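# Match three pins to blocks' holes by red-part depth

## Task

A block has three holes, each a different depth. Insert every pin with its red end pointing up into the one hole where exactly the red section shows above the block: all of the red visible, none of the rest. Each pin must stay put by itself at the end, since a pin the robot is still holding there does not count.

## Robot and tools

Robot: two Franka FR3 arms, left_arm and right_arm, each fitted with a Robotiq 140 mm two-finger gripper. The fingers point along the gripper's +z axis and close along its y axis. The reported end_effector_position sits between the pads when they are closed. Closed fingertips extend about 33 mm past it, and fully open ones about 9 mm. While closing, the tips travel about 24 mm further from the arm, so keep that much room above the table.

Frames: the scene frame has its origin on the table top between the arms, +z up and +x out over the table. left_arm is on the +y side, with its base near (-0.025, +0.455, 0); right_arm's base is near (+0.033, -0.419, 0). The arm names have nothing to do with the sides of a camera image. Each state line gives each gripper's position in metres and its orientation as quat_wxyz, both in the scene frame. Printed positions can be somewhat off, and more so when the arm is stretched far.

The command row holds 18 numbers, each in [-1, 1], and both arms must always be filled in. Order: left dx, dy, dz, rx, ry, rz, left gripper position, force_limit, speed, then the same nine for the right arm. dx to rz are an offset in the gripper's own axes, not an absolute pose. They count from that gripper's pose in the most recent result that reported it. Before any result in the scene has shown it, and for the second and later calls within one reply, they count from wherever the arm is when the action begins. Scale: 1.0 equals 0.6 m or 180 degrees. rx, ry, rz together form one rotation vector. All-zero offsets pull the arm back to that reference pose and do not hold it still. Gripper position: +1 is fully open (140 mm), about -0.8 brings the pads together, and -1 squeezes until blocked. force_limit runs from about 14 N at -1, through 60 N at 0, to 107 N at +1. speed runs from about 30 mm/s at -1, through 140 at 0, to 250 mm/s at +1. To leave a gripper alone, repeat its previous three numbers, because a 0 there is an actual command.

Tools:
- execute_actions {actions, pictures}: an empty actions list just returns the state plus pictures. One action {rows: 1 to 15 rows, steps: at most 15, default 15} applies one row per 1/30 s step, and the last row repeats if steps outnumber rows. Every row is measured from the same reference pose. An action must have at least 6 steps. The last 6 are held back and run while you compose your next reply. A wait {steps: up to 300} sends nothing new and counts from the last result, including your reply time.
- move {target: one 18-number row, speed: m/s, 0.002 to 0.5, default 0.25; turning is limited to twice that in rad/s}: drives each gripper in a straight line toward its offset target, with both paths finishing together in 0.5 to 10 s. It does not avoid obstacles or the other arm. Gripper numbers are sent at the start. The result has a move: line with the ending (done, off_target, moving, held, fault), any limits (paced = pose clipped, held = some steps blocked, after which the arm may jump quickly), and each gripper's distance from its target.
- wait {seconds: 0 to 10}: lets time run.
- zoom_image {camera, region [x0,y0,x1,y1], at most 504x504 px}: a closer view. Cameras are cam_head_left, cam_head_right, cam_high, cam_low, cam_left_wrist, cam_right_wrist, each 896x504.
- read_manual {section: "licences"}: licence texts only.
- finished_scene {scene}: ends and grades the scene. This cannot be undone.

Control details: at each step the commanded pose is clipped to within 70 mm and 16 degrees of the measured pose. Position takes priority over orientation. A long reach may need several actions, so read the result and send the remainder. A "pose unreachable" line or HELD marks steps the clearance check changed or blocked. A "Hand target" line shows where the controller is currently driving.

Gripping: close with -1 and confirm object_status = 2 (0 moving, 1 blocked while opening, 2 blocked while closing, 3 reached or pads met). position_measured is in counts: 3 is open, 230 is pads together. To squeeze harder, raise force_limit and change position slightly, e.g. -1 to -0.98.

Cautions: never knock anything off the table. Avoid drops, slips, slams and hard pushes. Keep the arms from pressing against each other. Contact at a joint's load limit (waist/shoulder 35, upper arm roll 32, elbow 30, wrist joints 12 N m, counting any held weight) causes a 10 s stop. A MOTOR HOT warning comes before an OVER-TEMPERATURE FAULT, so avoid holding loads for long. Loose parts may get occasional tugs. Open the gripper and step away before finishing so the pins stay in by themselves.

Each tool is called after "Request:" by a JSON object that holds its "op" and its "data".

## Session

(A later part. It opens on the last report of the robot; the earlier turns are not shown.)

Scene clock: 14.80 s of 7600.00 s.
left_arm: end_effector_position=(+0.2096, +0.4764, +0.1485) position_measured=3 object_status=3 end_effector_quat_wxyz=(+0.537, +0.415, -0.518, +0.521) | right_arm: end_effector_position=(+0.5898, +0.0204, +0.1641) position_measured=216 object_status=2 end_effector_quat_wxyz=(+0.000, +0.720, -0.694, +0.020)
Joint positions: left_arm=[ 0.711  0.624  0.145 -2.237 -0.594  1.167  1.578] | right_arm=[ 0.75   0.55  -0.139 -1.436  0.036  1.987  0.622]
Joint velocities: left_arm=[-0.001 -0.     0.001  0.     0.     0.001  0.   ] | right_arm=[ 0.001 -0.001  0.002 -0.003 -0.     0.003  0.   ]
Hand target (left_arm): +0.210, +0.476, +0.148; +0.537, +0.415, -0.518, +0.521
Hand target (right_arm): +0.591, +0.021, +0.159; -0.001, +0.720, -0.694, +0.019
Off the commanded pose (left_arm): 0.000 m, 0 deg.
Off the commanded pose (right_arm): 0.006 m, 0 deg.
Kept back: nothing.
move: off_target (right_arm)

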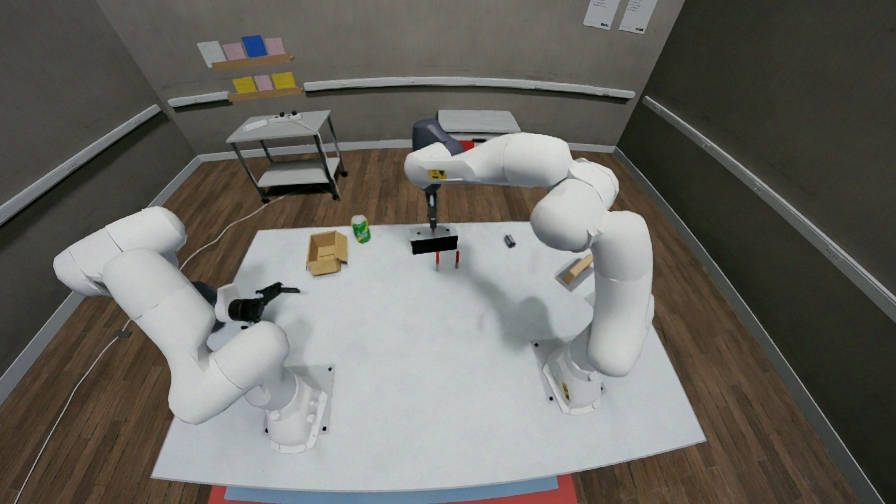

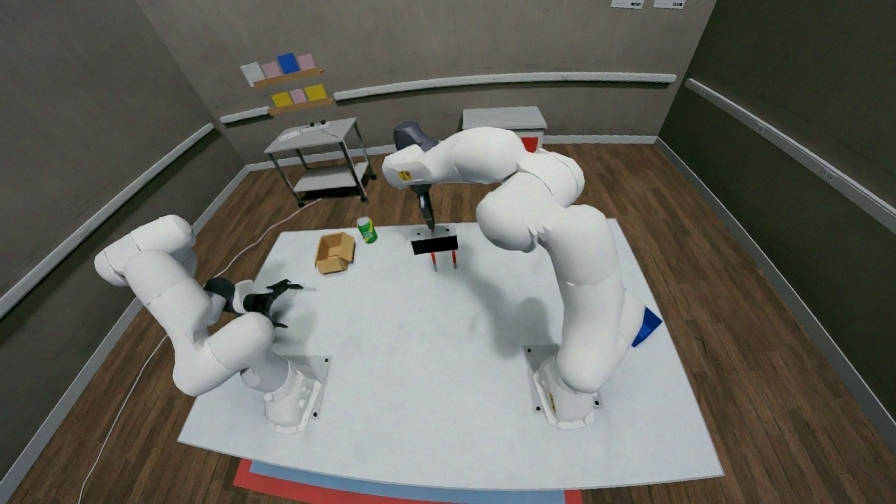

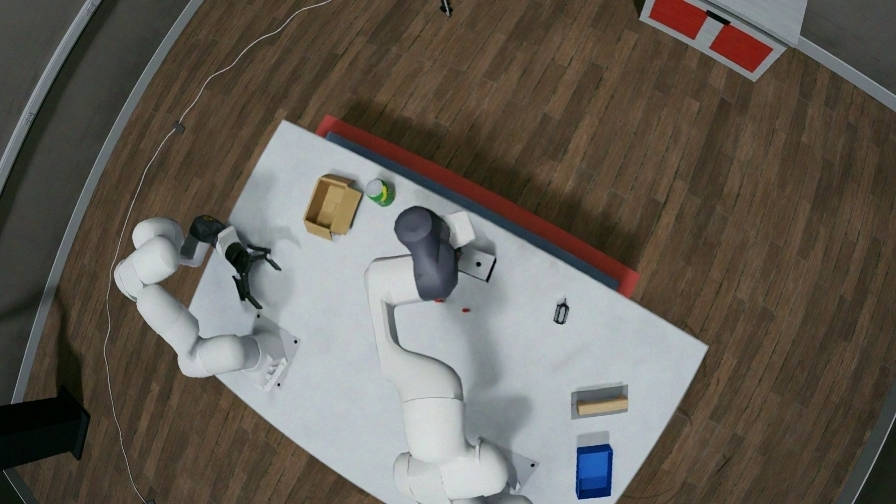

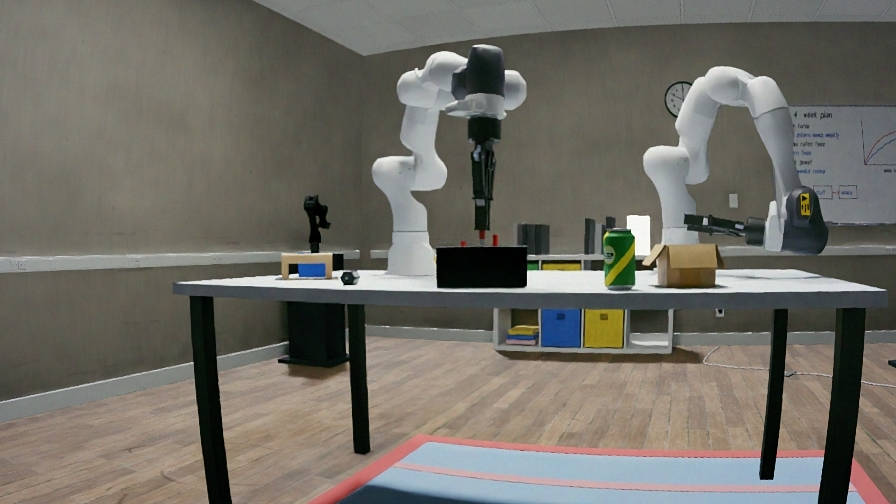

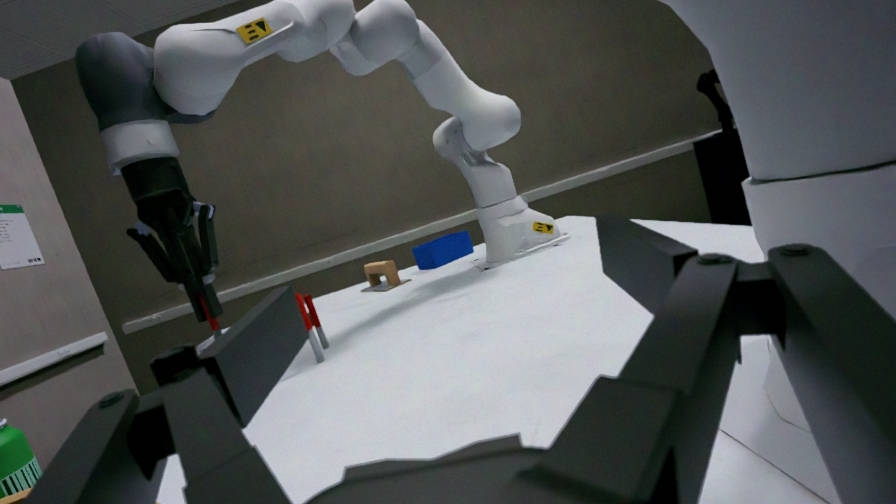

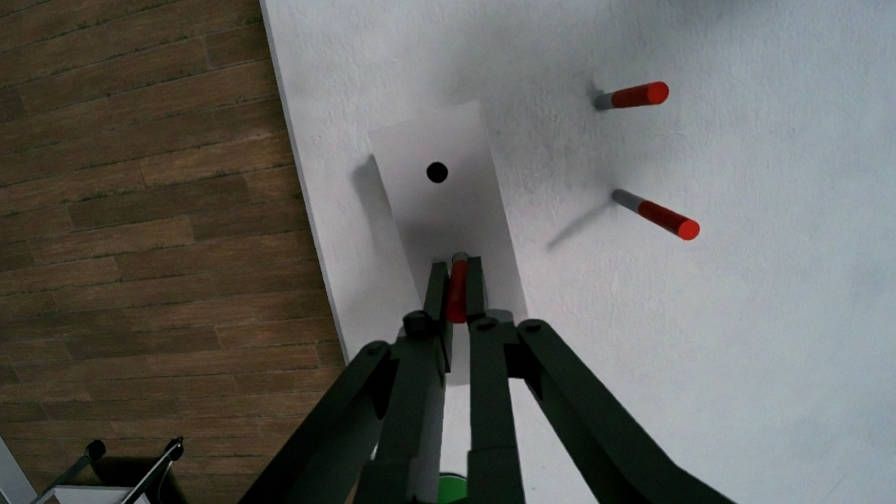

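Middle is medium. Try −Y.

Request:
{"op": "move", "data": {"target": [0,0,0,0,0,0,1,0,0,0.004,0.001,-0.112,-0.002,0.001,0,-1,0,-0.6], "speed": 0.09}}

Request:
{"op": "move", "data": {"target": [0,0,0,0,0,0,1,0,0,0.1,-0.013,0.012,0.001,-0.001,0,-1,0,-0.6], "speed": 0.08}}

Request:
{"op": "zoom_image", "data": {"camera": "cam_right_wrist", "region": [410,180,510,280]}}

Scene clock: 16.33 s of 7600.00 s.
left_arm: end_effector_position=(+0.2096, +0.4764, +0.1485) position_measured=3 object_status=3 end_effector_quat_wxyz=(+0.537, +0.415, -0.518, +0.521) | right_arm: end_effector_position=(+0.5885, +0.0209, +0.2306) position_measured=216 object_status=2 end_effector_quat_wxyz=(+0.002, +0.720, -0.694, +0.019)
Joint positions: left_arm=[ 0.711  0.624  0.145 -2.237 -0.594  1.167  1.578] | right_arm=[ 0.75   0.52  -0.144 -1.313  0.035  1.829  0.622]
Joint velocities: left_arm=[-0.001  0.    -0.001  0.     0.001 -0.     0.   ] | right_arm=[ 0.    -0.001 -0.001 -0.     0.001 -0.011  0.001]
Hand target (left_arm): +0.210, +0.476, +0.148; +0.537, +0.415, -0.518, +0.521
Hand target (right_arm): +0.588, +0.020, +0.231; +0.003, +0.720, -0.694, +0.019
Off the commanded pose (left_arm): 0.000 m, 0 deg.
Off the commanded pose (right_arm): 0.002 m, 0 deg.
Kept back: nothing.
move: done

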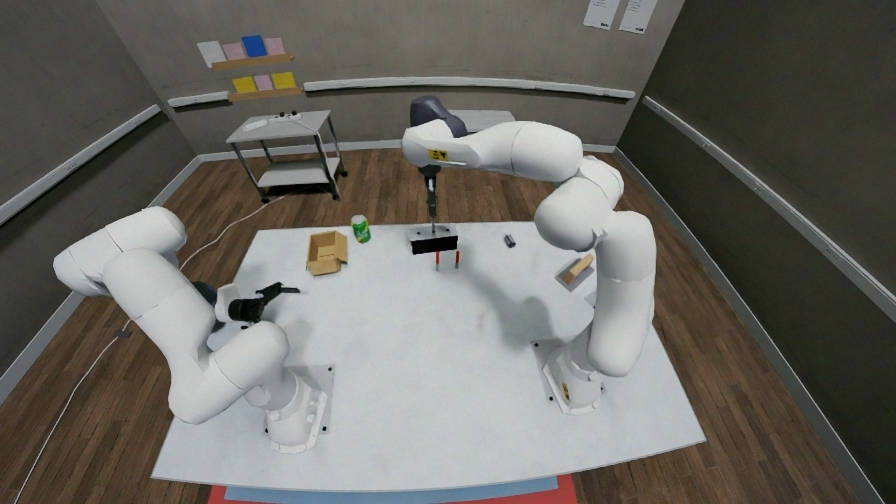

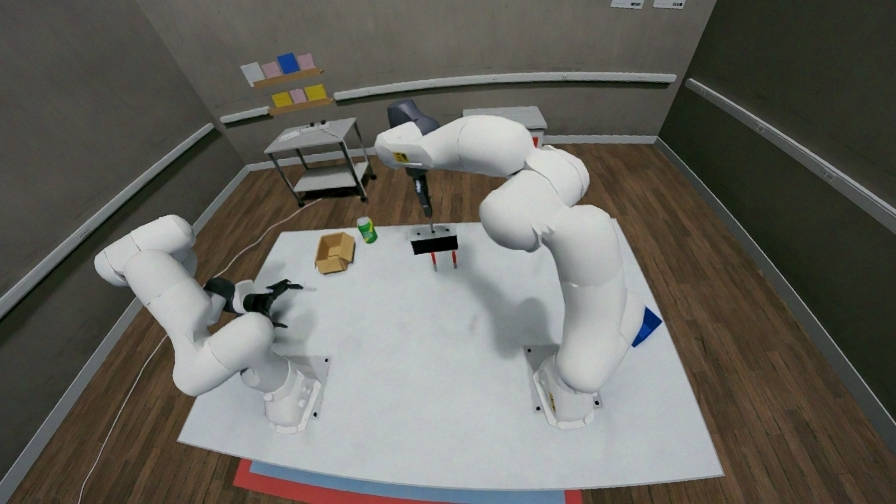

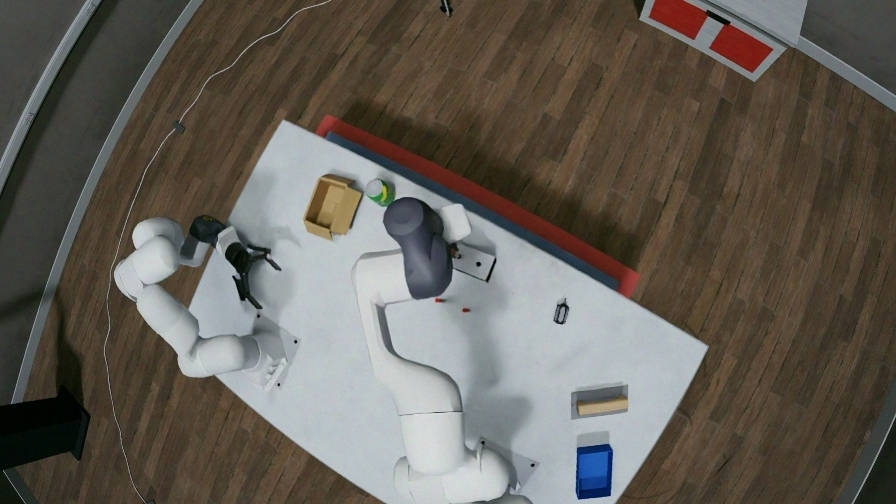

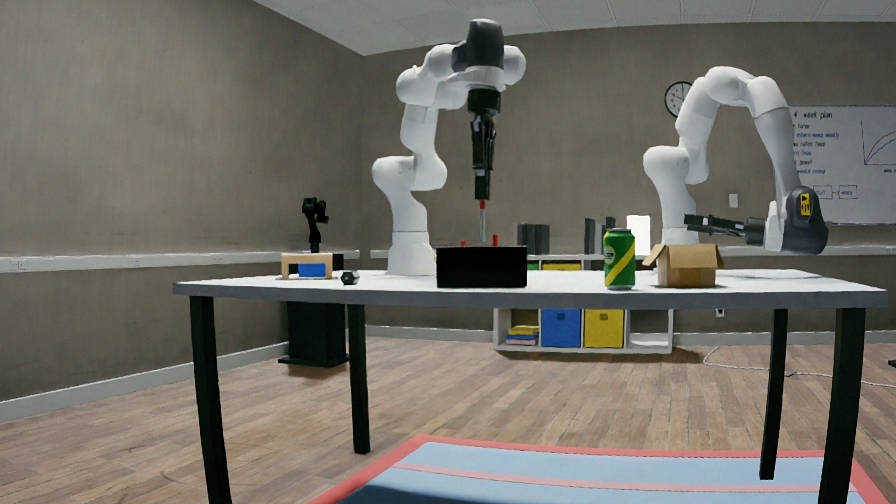

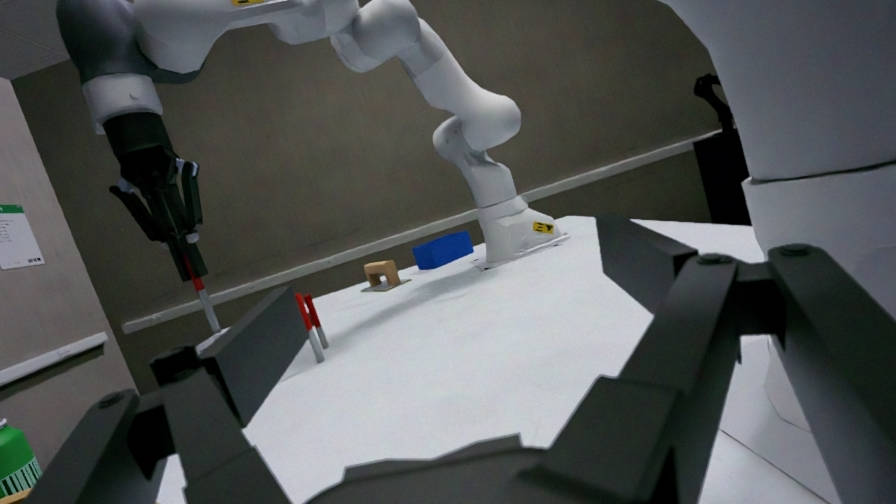

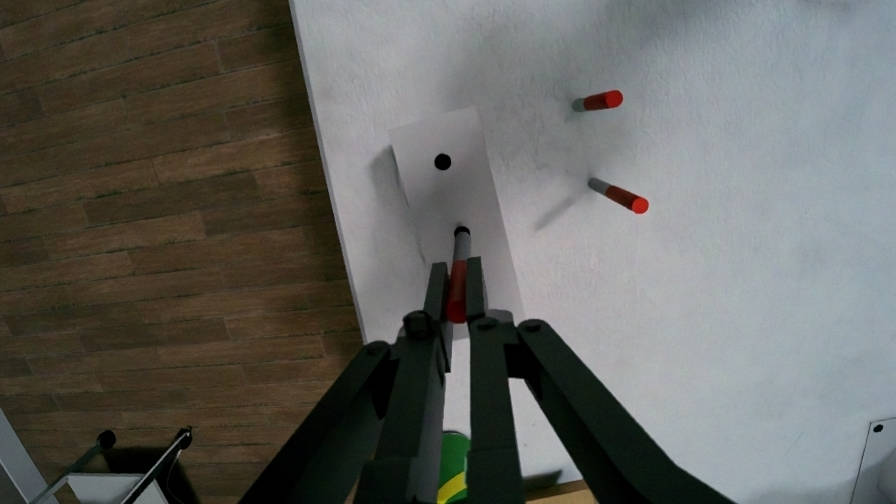

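Scene clock: 17.47 s of 7600.00 s.
left_arm: end_effector_position=(+0.2096, +0.4764, +0.1485) position_measured=3 object_status=3 end_effector_quat_wxyz=(+0.537, +0.415, -0.518, +0.521) | right_arm: end_effector_position=(+0.5968, -0.0394, +0.2240) position_measured=216 object_status=2 end_effector_quat_wxyz=(+0.004, +0.714, -0.700, +0.017)
Joint positions: left_arm=[ 0.711  0.624  0.145 -2.237 -0.594  1.167  1.578] | right_arm=[ 0.692  0.415 -0.156 -1.491  0.029  1.901  0.561]
Joint velocities: left_arm=[ 0.    -0.     0.    -0.001 -0.001 -0.     0.001] | right_arm=[-0.002  0.001  0.    -0.006 -0.     0.016 -0.029]
Hand target (left_arm): +0.210, +0.476, +0.148; +0.537, +0.415, -0.518, +0.521
Hand target (right_arm): +0.599, -0.039, +0.226; -0.000, +0.720, -0.694, +0.019
Off the commanded pose (left_arm): 0.000 m, 0 deg.
Off the commanded pose (right_arm): 0.002 m, 1 deg.
Kept back: nothing.
move: done

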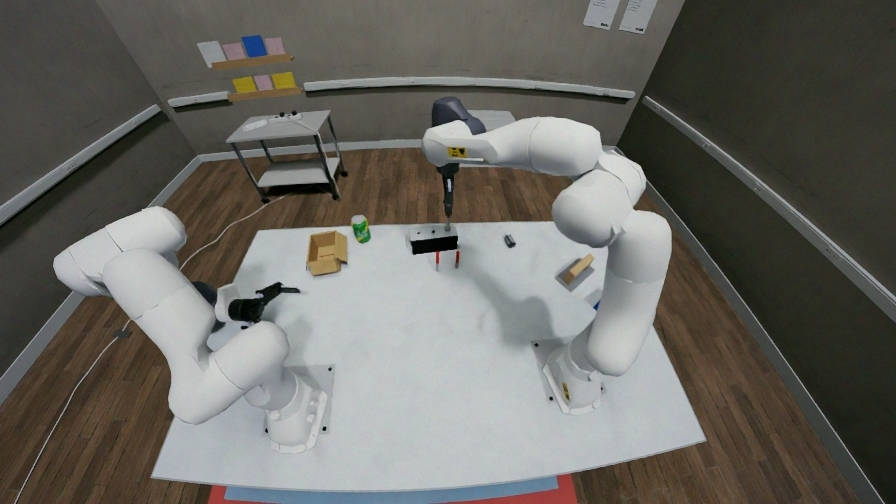

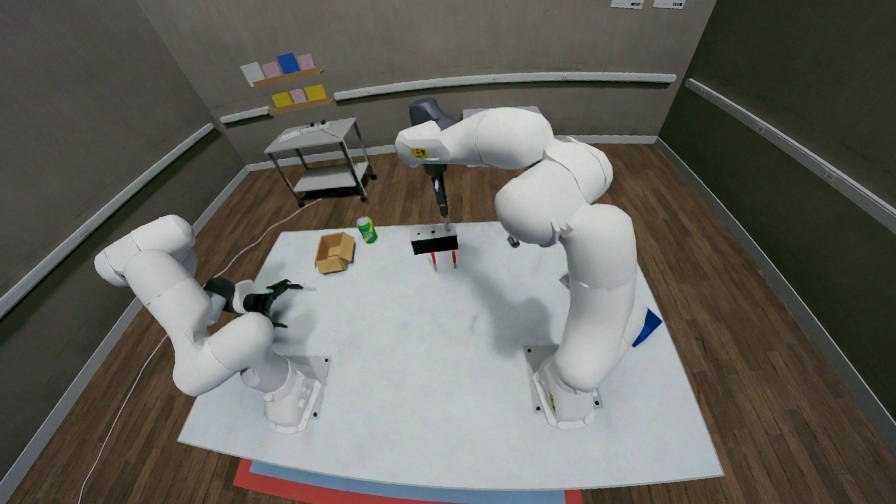

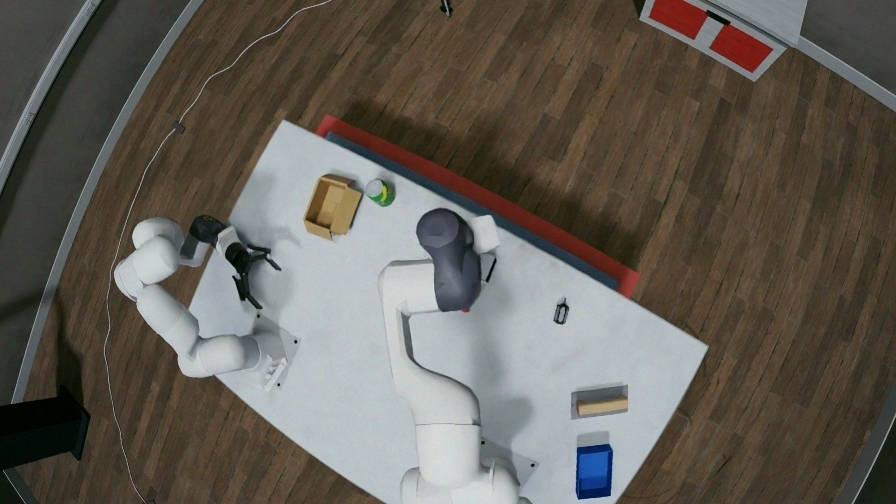

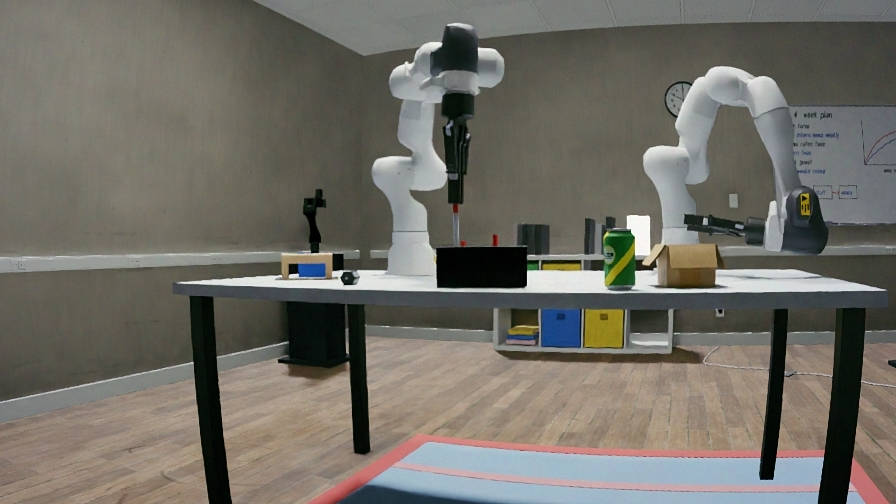

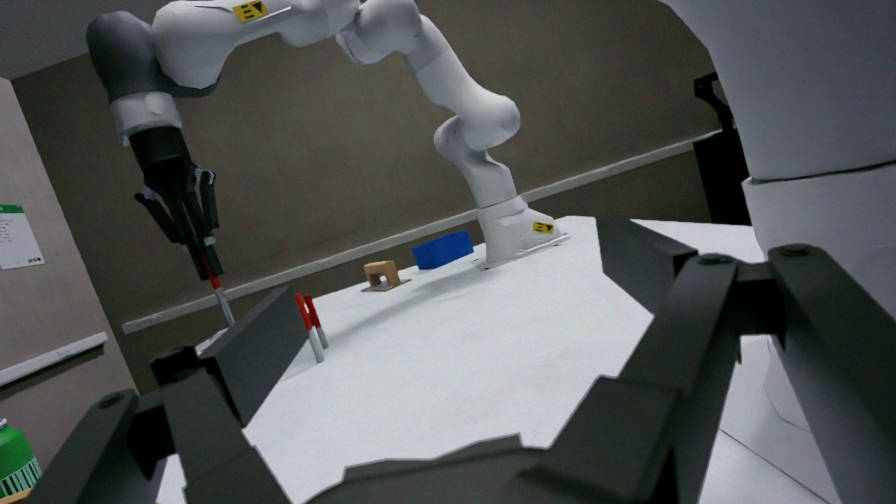

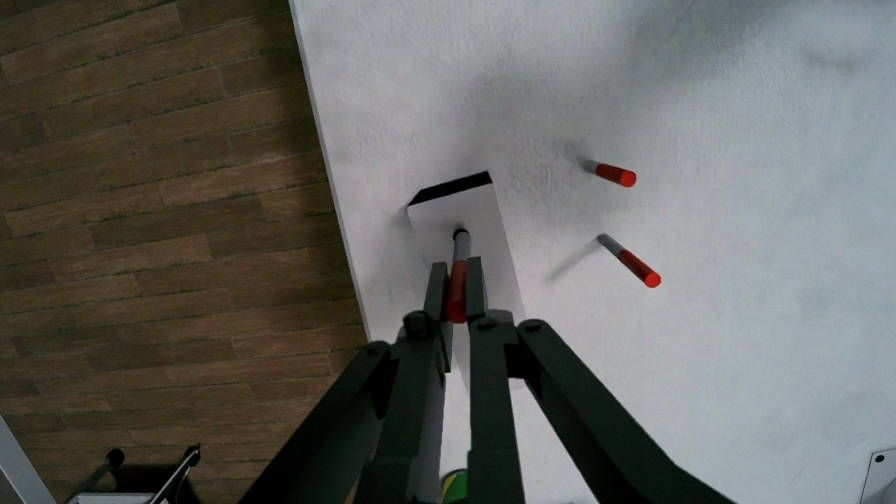

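Region (410, 180, 510, 280) of cam_right_wrist's 896x504 image, scaled by 5.040, with more detail than that image has.

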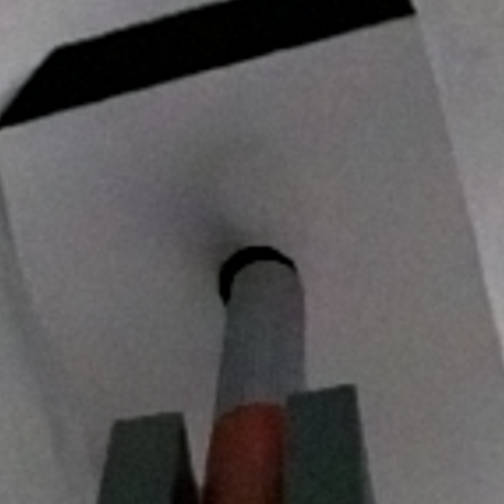

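Request:
{"op": "execute_actions", "data": {"actions": [{"rows":[[0,0,0,0,0,0,1,0,0,0.001,-0.0055,0.001,0.003,-0.001,0,-1,0,-0.6]],"steps":12}]}}

Request:
{"op": "execute_actions", "data": {"actions": [{"steps":10}], "pictures": true}}

Request:
{"op": "zoom_image", "data": {"camera": "cam_right_wrist", "region": [410,180,510,280]}}

Scene clock: 17.87 s of 7600.00 s.
left_arm: end_effector_position=(+0.2096, +0.4764, +0.1485) position_measured=3 object_status=3 end_effector_quat_wxyz=(+0.537, +0.415, -0.518, +0.521) | right_arm: end_effector_position=(+0.5973, -0.0393, +0.2225) position_measured=216 object_status=2 end_effector_quat_wxyz=(+0.003, +0.716, -0.698, +0.017)
Joint positions: left_arm=[ 0.711  0.624  0.145 -2.237 -0.594  1.167  1.578] | right_arm=[ 0.692  0.415 -0.156 -1.496  0.029  1.908  0.557]
Joint velocities: left_arm=[-0.001 -0.     0.     0.    -0.001 -0.     0.   ] | right_arm=[-0.     0.001 -0.002 -0.006  0.     0.013  0.001]
Steps of this call (steps 1 to 6: nothing new was sent; steps 7 to 12: the first 6 steps of this action). Readings (end_effector_position | what the end effector reports):
7: left_arm (+0.2096, +0.4764, +0.1485) | right_arm (+0.5973, -0.0392, +0.2238) | left_arm position_measured=3 object_status=3 | right_arm position_measured=216 object_status=2
8: left_arm (+0.2096, +0.4764, +0.1485) | right_arm (+0.5973, -0.0392, +0.2234) | left_arm position_measured=3 object_status=3 | right_arm position_measured=216 object_status=2
10: left_arm (+0.2096, +0.4764, +0.1485) | right_arm (+0.5972, -0.0393, +0.2227) | left_arm position_measured=3 object_status=3 | right_arm position_measured=216 object_status=2
12: the state above

Scene clock: 18.20 s of 7600.00 s.
left_arm: end_effector_position=(+0.2096, +0.4764, +0.1485) position_measured=3 object_status=3 end_effector_quat_wxyz=(+0.537, +0.415, -0.518, +0.521) | right_arm: end_effector_position=(+0.5977, -0.0390, +0.2225) position_measured=216 object_status=2 end_effector_quat_wxyz=(+0.002, +0.716, -0.698, +0.017)
Joint positions: left_arm=[ 0.711  0.624  0.145 -2.237 -0.594  1.167  1.578] | right_arm=[ 0.692  0.415 -0.156 -1.496  0.029  1.91   0.557]
Joint velocities: left_arm=[ 0.002  0.001  0.     0.001  0.001  0.001 -0.001] | right_arm=[-0.     0.001  0.    -0.     0.     0.002  0.001]
Hand target (left_arm): +0.210, +0.476, +0.148; +0.537, +0.415, -0.518, +0.521
Hand target (right_arm): +0.600, -0.040, +0.223; -0.000, +0.714, -0.700, +0.019
Off the commanded pose (left_arm): 0.000 m, 0 deg.
Off the commanded pose (right_arm): 0.003 m, 0 deg.
Kept back: nothing.
Steps of this call (steps 1 to 6: the last 6 steps of your previous action; steps 7 to 10: nothing new was sent). Readings (end_effector_position | what the end effector reports):
1: left_arm (+0.2096, +0.4764, +0.1485) | right_arm (+0.5973, -0.0393, +0.2225) | left_arm position_measured=3 object_status=3 | right_arm position_measured=216 object_status=2
2: left_arm (+0.2096, +0.4764, +0.1485) | right_arm (+0.5974, -0.0392, +0.2225) | left_arm position_measured=3 object_status=3 | right_arm position_measured=216 object_status=2
4: left_arm (+0.2096, +0.4764, +0.1485) | right_arm (+0.5975, -0.0392, +0.2225) | left_arm position_measured=3 object_status=3 | right_arm position_measured=216 object_status=2
8: left_arm (+0.2096, +0.4764, +0.1485) | right_arm (+0.5977, -0.0391, +0.2225) | left_arm position_measured=3 object_status=3 | right_arm position_measured=216 object_status=2
10: the state above

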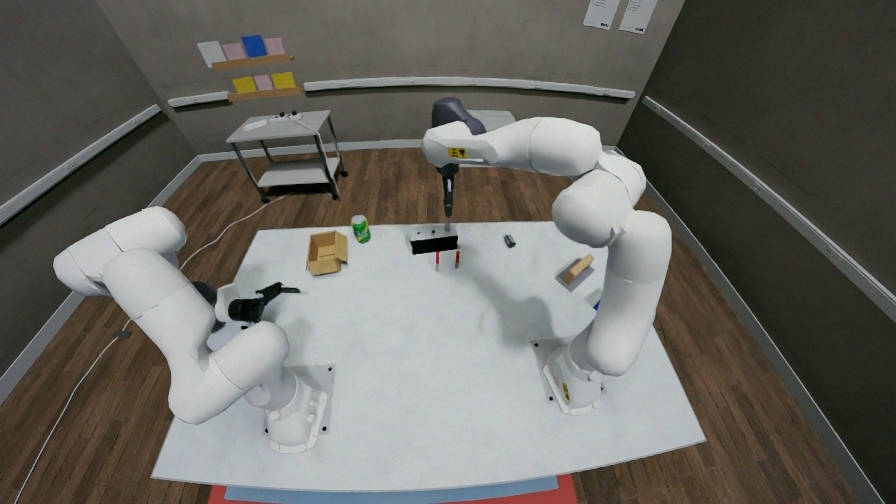

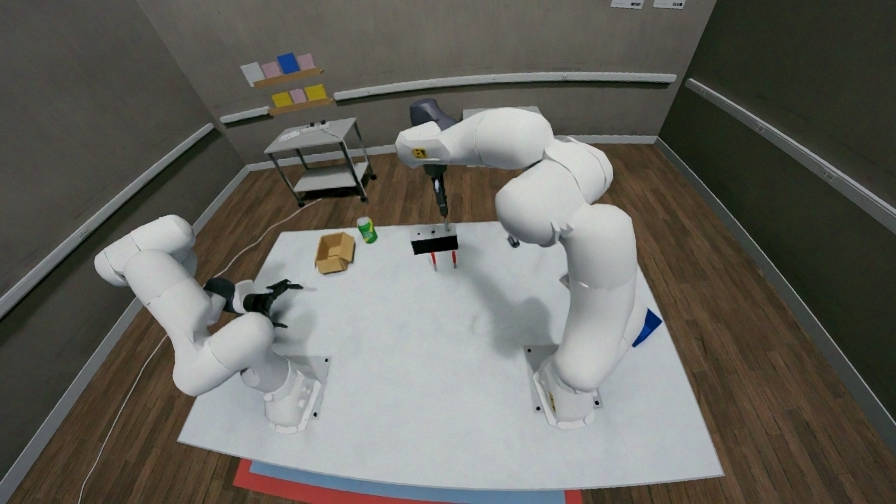

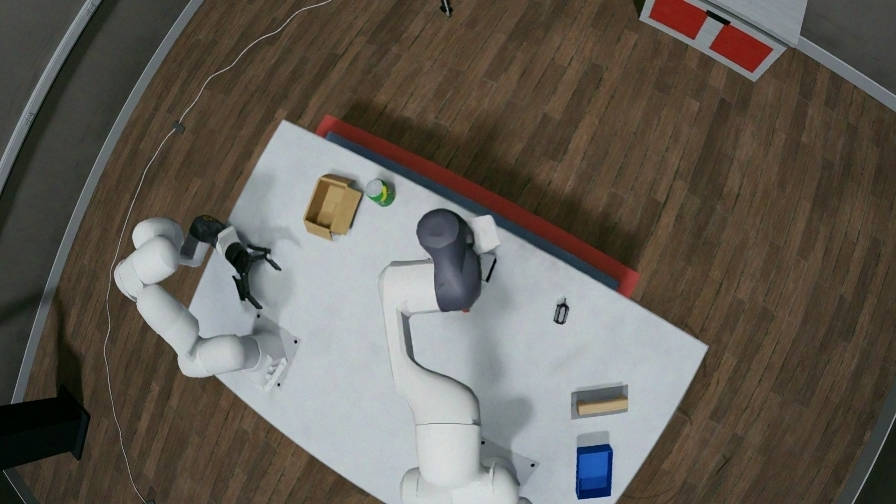

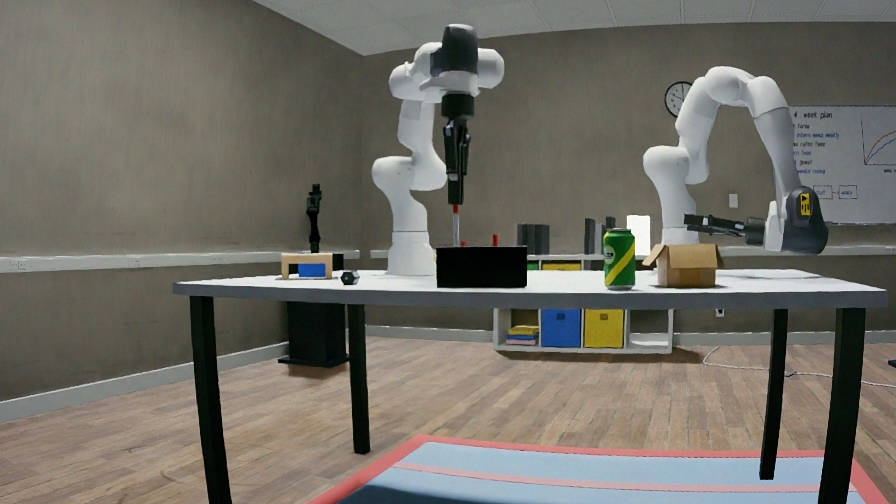

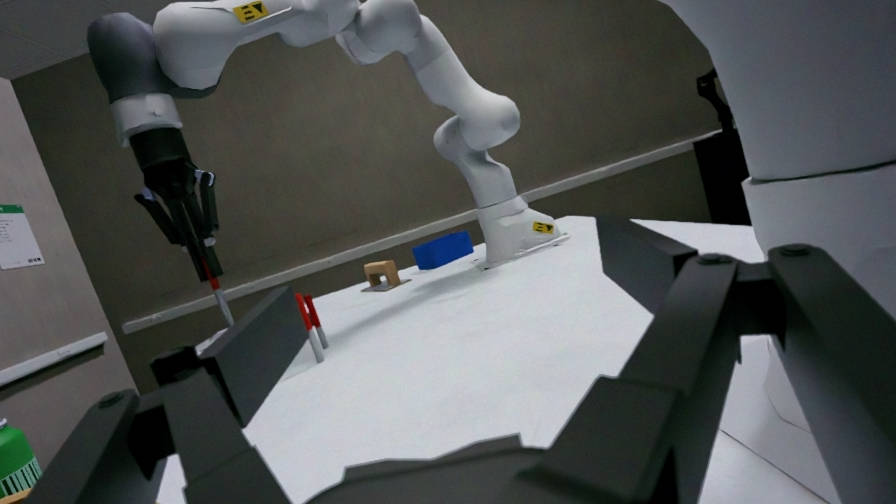

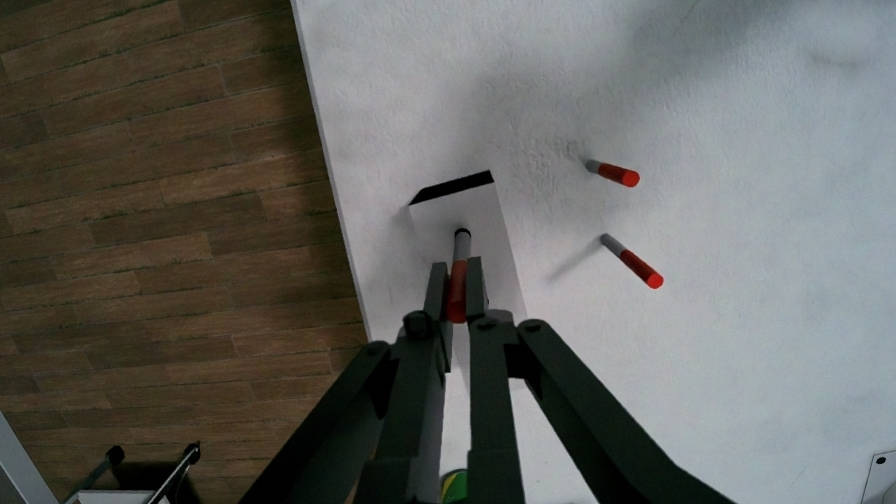

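Region (410, 180, 510, 280) of cam_right_wrist's 896x504 image, scaled by 5.040, with more detail than that image has.

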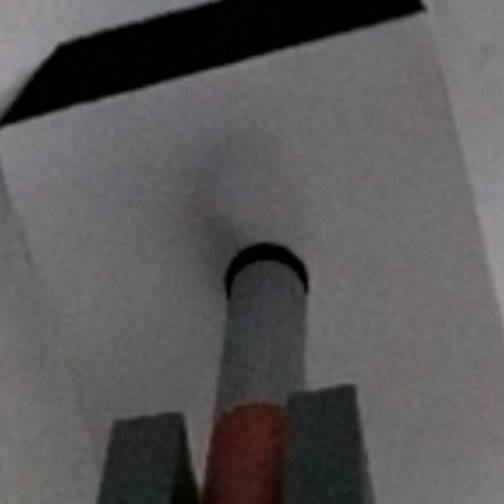

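Needs about +1.3 mm gx.

Request:
{"op": "execute_actions", "data": {"actions": [{"rows":[[0,0,0,0,0,0,1,0,0,0.005,-0.004,-0.001,0.002,0,0,-1,0,-0.6]],"steps":12}]}}

Request:
{"op": "execute_actions", "data": {"actions": [{"steps":6}]}}

Scene clock: 18.67 s of 7600.00 s.
left_arm: end_effector_position=(+0.2096, +0.4764, +0.1485) position_measured=3 object_status=3 end_effector_quat_wxyz=(+0.537, +0.415, -0.518, +0.521) | right_arm: end_effector_position=(+0.5969, -0.0401, +0.2212) position_measured=216 object_status=2 end_effector_quat_wxyz=(+0.003, +0.715, -0.698, +0.017)
Joint positions: left_arm=[ 0.711  0.624  0.145 -2.237 -0.594  1.167  1.578] | right_arm=[ 0.692  0.414 -0.157 -1.501  0.029  1.911  0.557]
Joint velocities: left_arm=[ 0.     0.001 -0.     0.001  0.    -0.001 -0.001] | right_arm=[ 0.     0.    -0.001 -0.009 -0.     0.003 -0.001]
Steps of this call (steps 1 to 8: nothing new was sent; steps 9 to 14: the first 6 steps of this action). Readings (end_effector_position | what the end effector reports):
9: left_arm (+0.2096, +0.4764, +0.1485) | right_arm (+0.5976, -0.0392, +0.2224) | left_arm position_measured=3 object_status=3 | right_arm position_measured=216 object_status=2
10: left_arm (+0.2096, +0.4764, +0.1485) | right_arm (+0.5974, -0.0395, +0.2221) | left_arm position_measured=3 object_status=3 | right_arm position_measured=216 object_status=2
12: left_arm (+0.2096, +0.4764, +0.1485) | right_arm (+0.5971, -0.0399, +0.2216) | left_arm position_measured=3 object_status=3 | right_arm position_measured=216 object_status=2
14: the state above

Scene clock: 18.87 s of 7600.00 s.
left_arm: end_effector_position=(+0.2096, +0.4764, +0.1485) position_measured=3 object_status=3 end_effector_quat_wxyz=(+0.537, +0.415, -0.518, +0.521) | right_arm: end_effector_position=(+0.5970, -0.0402, +0.2211) position_measured=216 object_status=2 end_effector_quat_wxyz=(+0.003, +0.715, -0.699, +0.017)
Joint positions: left_arm=[ 0.711  0.624  0.145 -2.237 -0.594  1.167  1.578] | right_arm=[ 0.692  0.414 -0.157 -1.502  0.029  1.912  0.557]
Joint velocities: left_arm=[-0.001 -0.001 -0.001 -0.001 -0.    -0.001  0.001] | right_arm=[-0.002 -0.001 -0.001 -0.001  0.     0.001  0.   ]
Hand target (left_arm): +0.210, +0.476, +0.148; +0.537, +0.415, -0.518, +0.521
Hand target (right_arm): +0.600, -0.042, +0.223; -0.000, +0.716, -0.698, +0.020
Off the commanded pose (left_arm): 0.000 m, 0 deg.
Off the commanded pose (right_arm): 0.004 m, 0 deg.
Kept back: nothing.
Steps of this call (steps 1 to 6: the last 6 steps of your previous action). Readings (end_effector_position | what the end effector reports):
1: left_arm (+0.2096, +0.4764, +0.1485) | right_arm (+0.5969, -0.0401, +0.2211) | left_arm position_measured=3 object_status=3 | right_arm position_measured=216 object_status=2
2: left_arm (+0.2096, +0.4764, +0.1485) | right_arm (+0.5969, -0.0402, +0.2211) | left_arm position_measured=3 object_status=3 | right_arm position_measured=216 object_status=2
4: left_arm (+0.2096, +0.4764, +0.1485) | right_arm (+0.5969, -0.0402, +0.2211) | left_arm position_measured=3 object_status=3 | right_arm position_measured=216 object_status=2
6: the state above

Request:
{"op": "execute_actions", "data": {"actions": [{"rows":[[0,0,0,0,0,0,1,0,0,0.002,-0.0065,0,0.002,0,0,-1,0,-0.6],[0,0,0,0,0,0,1,0,0,0.002,-0.0065,0,0.002,0,0,-1,0,-0.6],[0,0,0,0,0,0,1,0,0,0.002,-0.0065,0.002,0.002,0,0,-1,0,-0.6],[0,0,0,0,0,0,1,0,0,0.002,-0.0065,0.004,0.002,0,0,-1,0,-0.6],[0,0,0,0,0,0,1,0,0,0.002,-0.006,0.007,0.002,0,0,-1,0,-0.6],[0,0,0,0,0,0,1,0,0,0.002,-0.005,0.011,0.002,0,0,-1,0,-0.6]]}]}}

Request:
{"op": "execute_actions", "data": {"actions": [{"steps":8}]}}

Scene clock: 19.43 s of 7600.00 s.
left_arm: end_effector_position=(+0.2096, +0.4764, +0.1485) position_measured=3 object_status=3 end_effector_quat_wxyz=(+0.537, +0.415, -0.518, +0.521) | right_arm: end_effector_position=(+0.5977, -0.0403, +0.2162) position_measured=216 object_status=2 end_effector_quat_wxyz=(+0.003, +0.715, -0.699, +0.018)
Joint positions: left_arm=[ 0.711  0.624  0.145 -2.237 -0.594  1.167  1.578] | right_arm=[ 0.692  0.417 -0.157 -1.51   0.029  1.924  0.557]
Joint velocities: left_arm=[-0.     0.001 -0.002  0.002  0.001 -0.001 -0.001] | right_arm=[ 0.     0.008  0.    -0.032  0.     0.042 -0.001]
Steps of this call (steps 1 to 8: nothing new was sent; steps 9 to 17: the first 9 steps of this action). Readings (end_effector_position | what the end effector reports):
9: left_arm (+0.2096, +0.4764, +0.1485) | right_arm (+0.5971, -0.0401, +0.2212) | left_arm position_measured=3 object_status=3 | right_arm position_measured=216 object_status=2
10: left_arm (+0.2096, +0.4764, +0.1485) | right_arm (+0.5972, -0.0401, +0.2210) | left_arm position_measured=3 object_status=3 | right_arm position_measured=216 object_status=2
12: left_arm (+0.2096, +0.4764, +0.1485) | right_arm (+0.5974, -0.0400, +0.2201) | left_arm position_measured=3 object_status=3 | right_arm position_measured=216 object_status=2
16: left_arm (+0.2096, +0.4764, +0.1485) | right_arm (+0.5976, -0.0403, +0.2168) | left_arm position_measured=3 object_status=3 | right_arm position_measured=216 object_status=2
17: the state above

Scene clock: 19.70 s of 7600.00 s.
left_arm: end_effector_position=(+0.2096, +0.4764, +0.1485) position_measured=3 object_status=3 end_effector_quat_wxyz=(+0.537, +0.415, -0.518, +0.521) | right_arm: end_effector_position=(+0.5978, -0.0403, +0.2148) position_measured=216 object_status=2 end_effector_quat_wxyz=(+0.003, +0.715, -0.699, +0.018)
Joint positions: left_arm=[ 0.711  0.624  0.145 -2.237 -0.594  1.167  1.578] | right_arm=[ 0.692  0.417 -0.157 -1.513  0.029  1.928  0.557]
Joint velocities: left_arm=[-0.001  0.001  0.     0.001 -0.001  0.     0.003] | right_arm=[-0.    -0.001 -0.    -0.001 -0.001  0.003 -0.001]
Hand target (left_arm): +0.210, +0.476, +0.148; +0.537, +0.415, -0.518, +0.521
Hand target (right_arm): +0.600, -0.042, +0.215; +0.001, +0.715, -0.698, +0.019
Off the commanded pose (left_arm): 0.000 m, 0 deg.
Off the commanded pose (right_arm): 0.003 m, 0 deg.
Kept back: nothing.
Steps of this call (steps 1 to 6: the last 6 steps of your previous action; steps 7 to 8: nothing new was sent). Readings (end_effector_position | what the end effector reports):
1: left_arm (+0.2096, +0.4764, +0.1485) | right_arm (+0.5977, -0.0404, +0.2157) | left_arm position_measured=3 object_status=3 | right_arm position_measured=216 object_status=2
2: left_arm (+0.2096, +0.4764, +0.1485) | right_arm (+0.5977, -0.0404, +0.2154) | left_arm position_measured=3 object_status=3 | right_arm position_measured=216 object_status=2
4: left_arm (+0.2096, +0.4764, +0.1485) | right_arm (+0.5978, -0.0404, +0.2150) | left_arm position_measured=3 object_status=3 | right_arm position_measured=216 object_status=2
8: the state above


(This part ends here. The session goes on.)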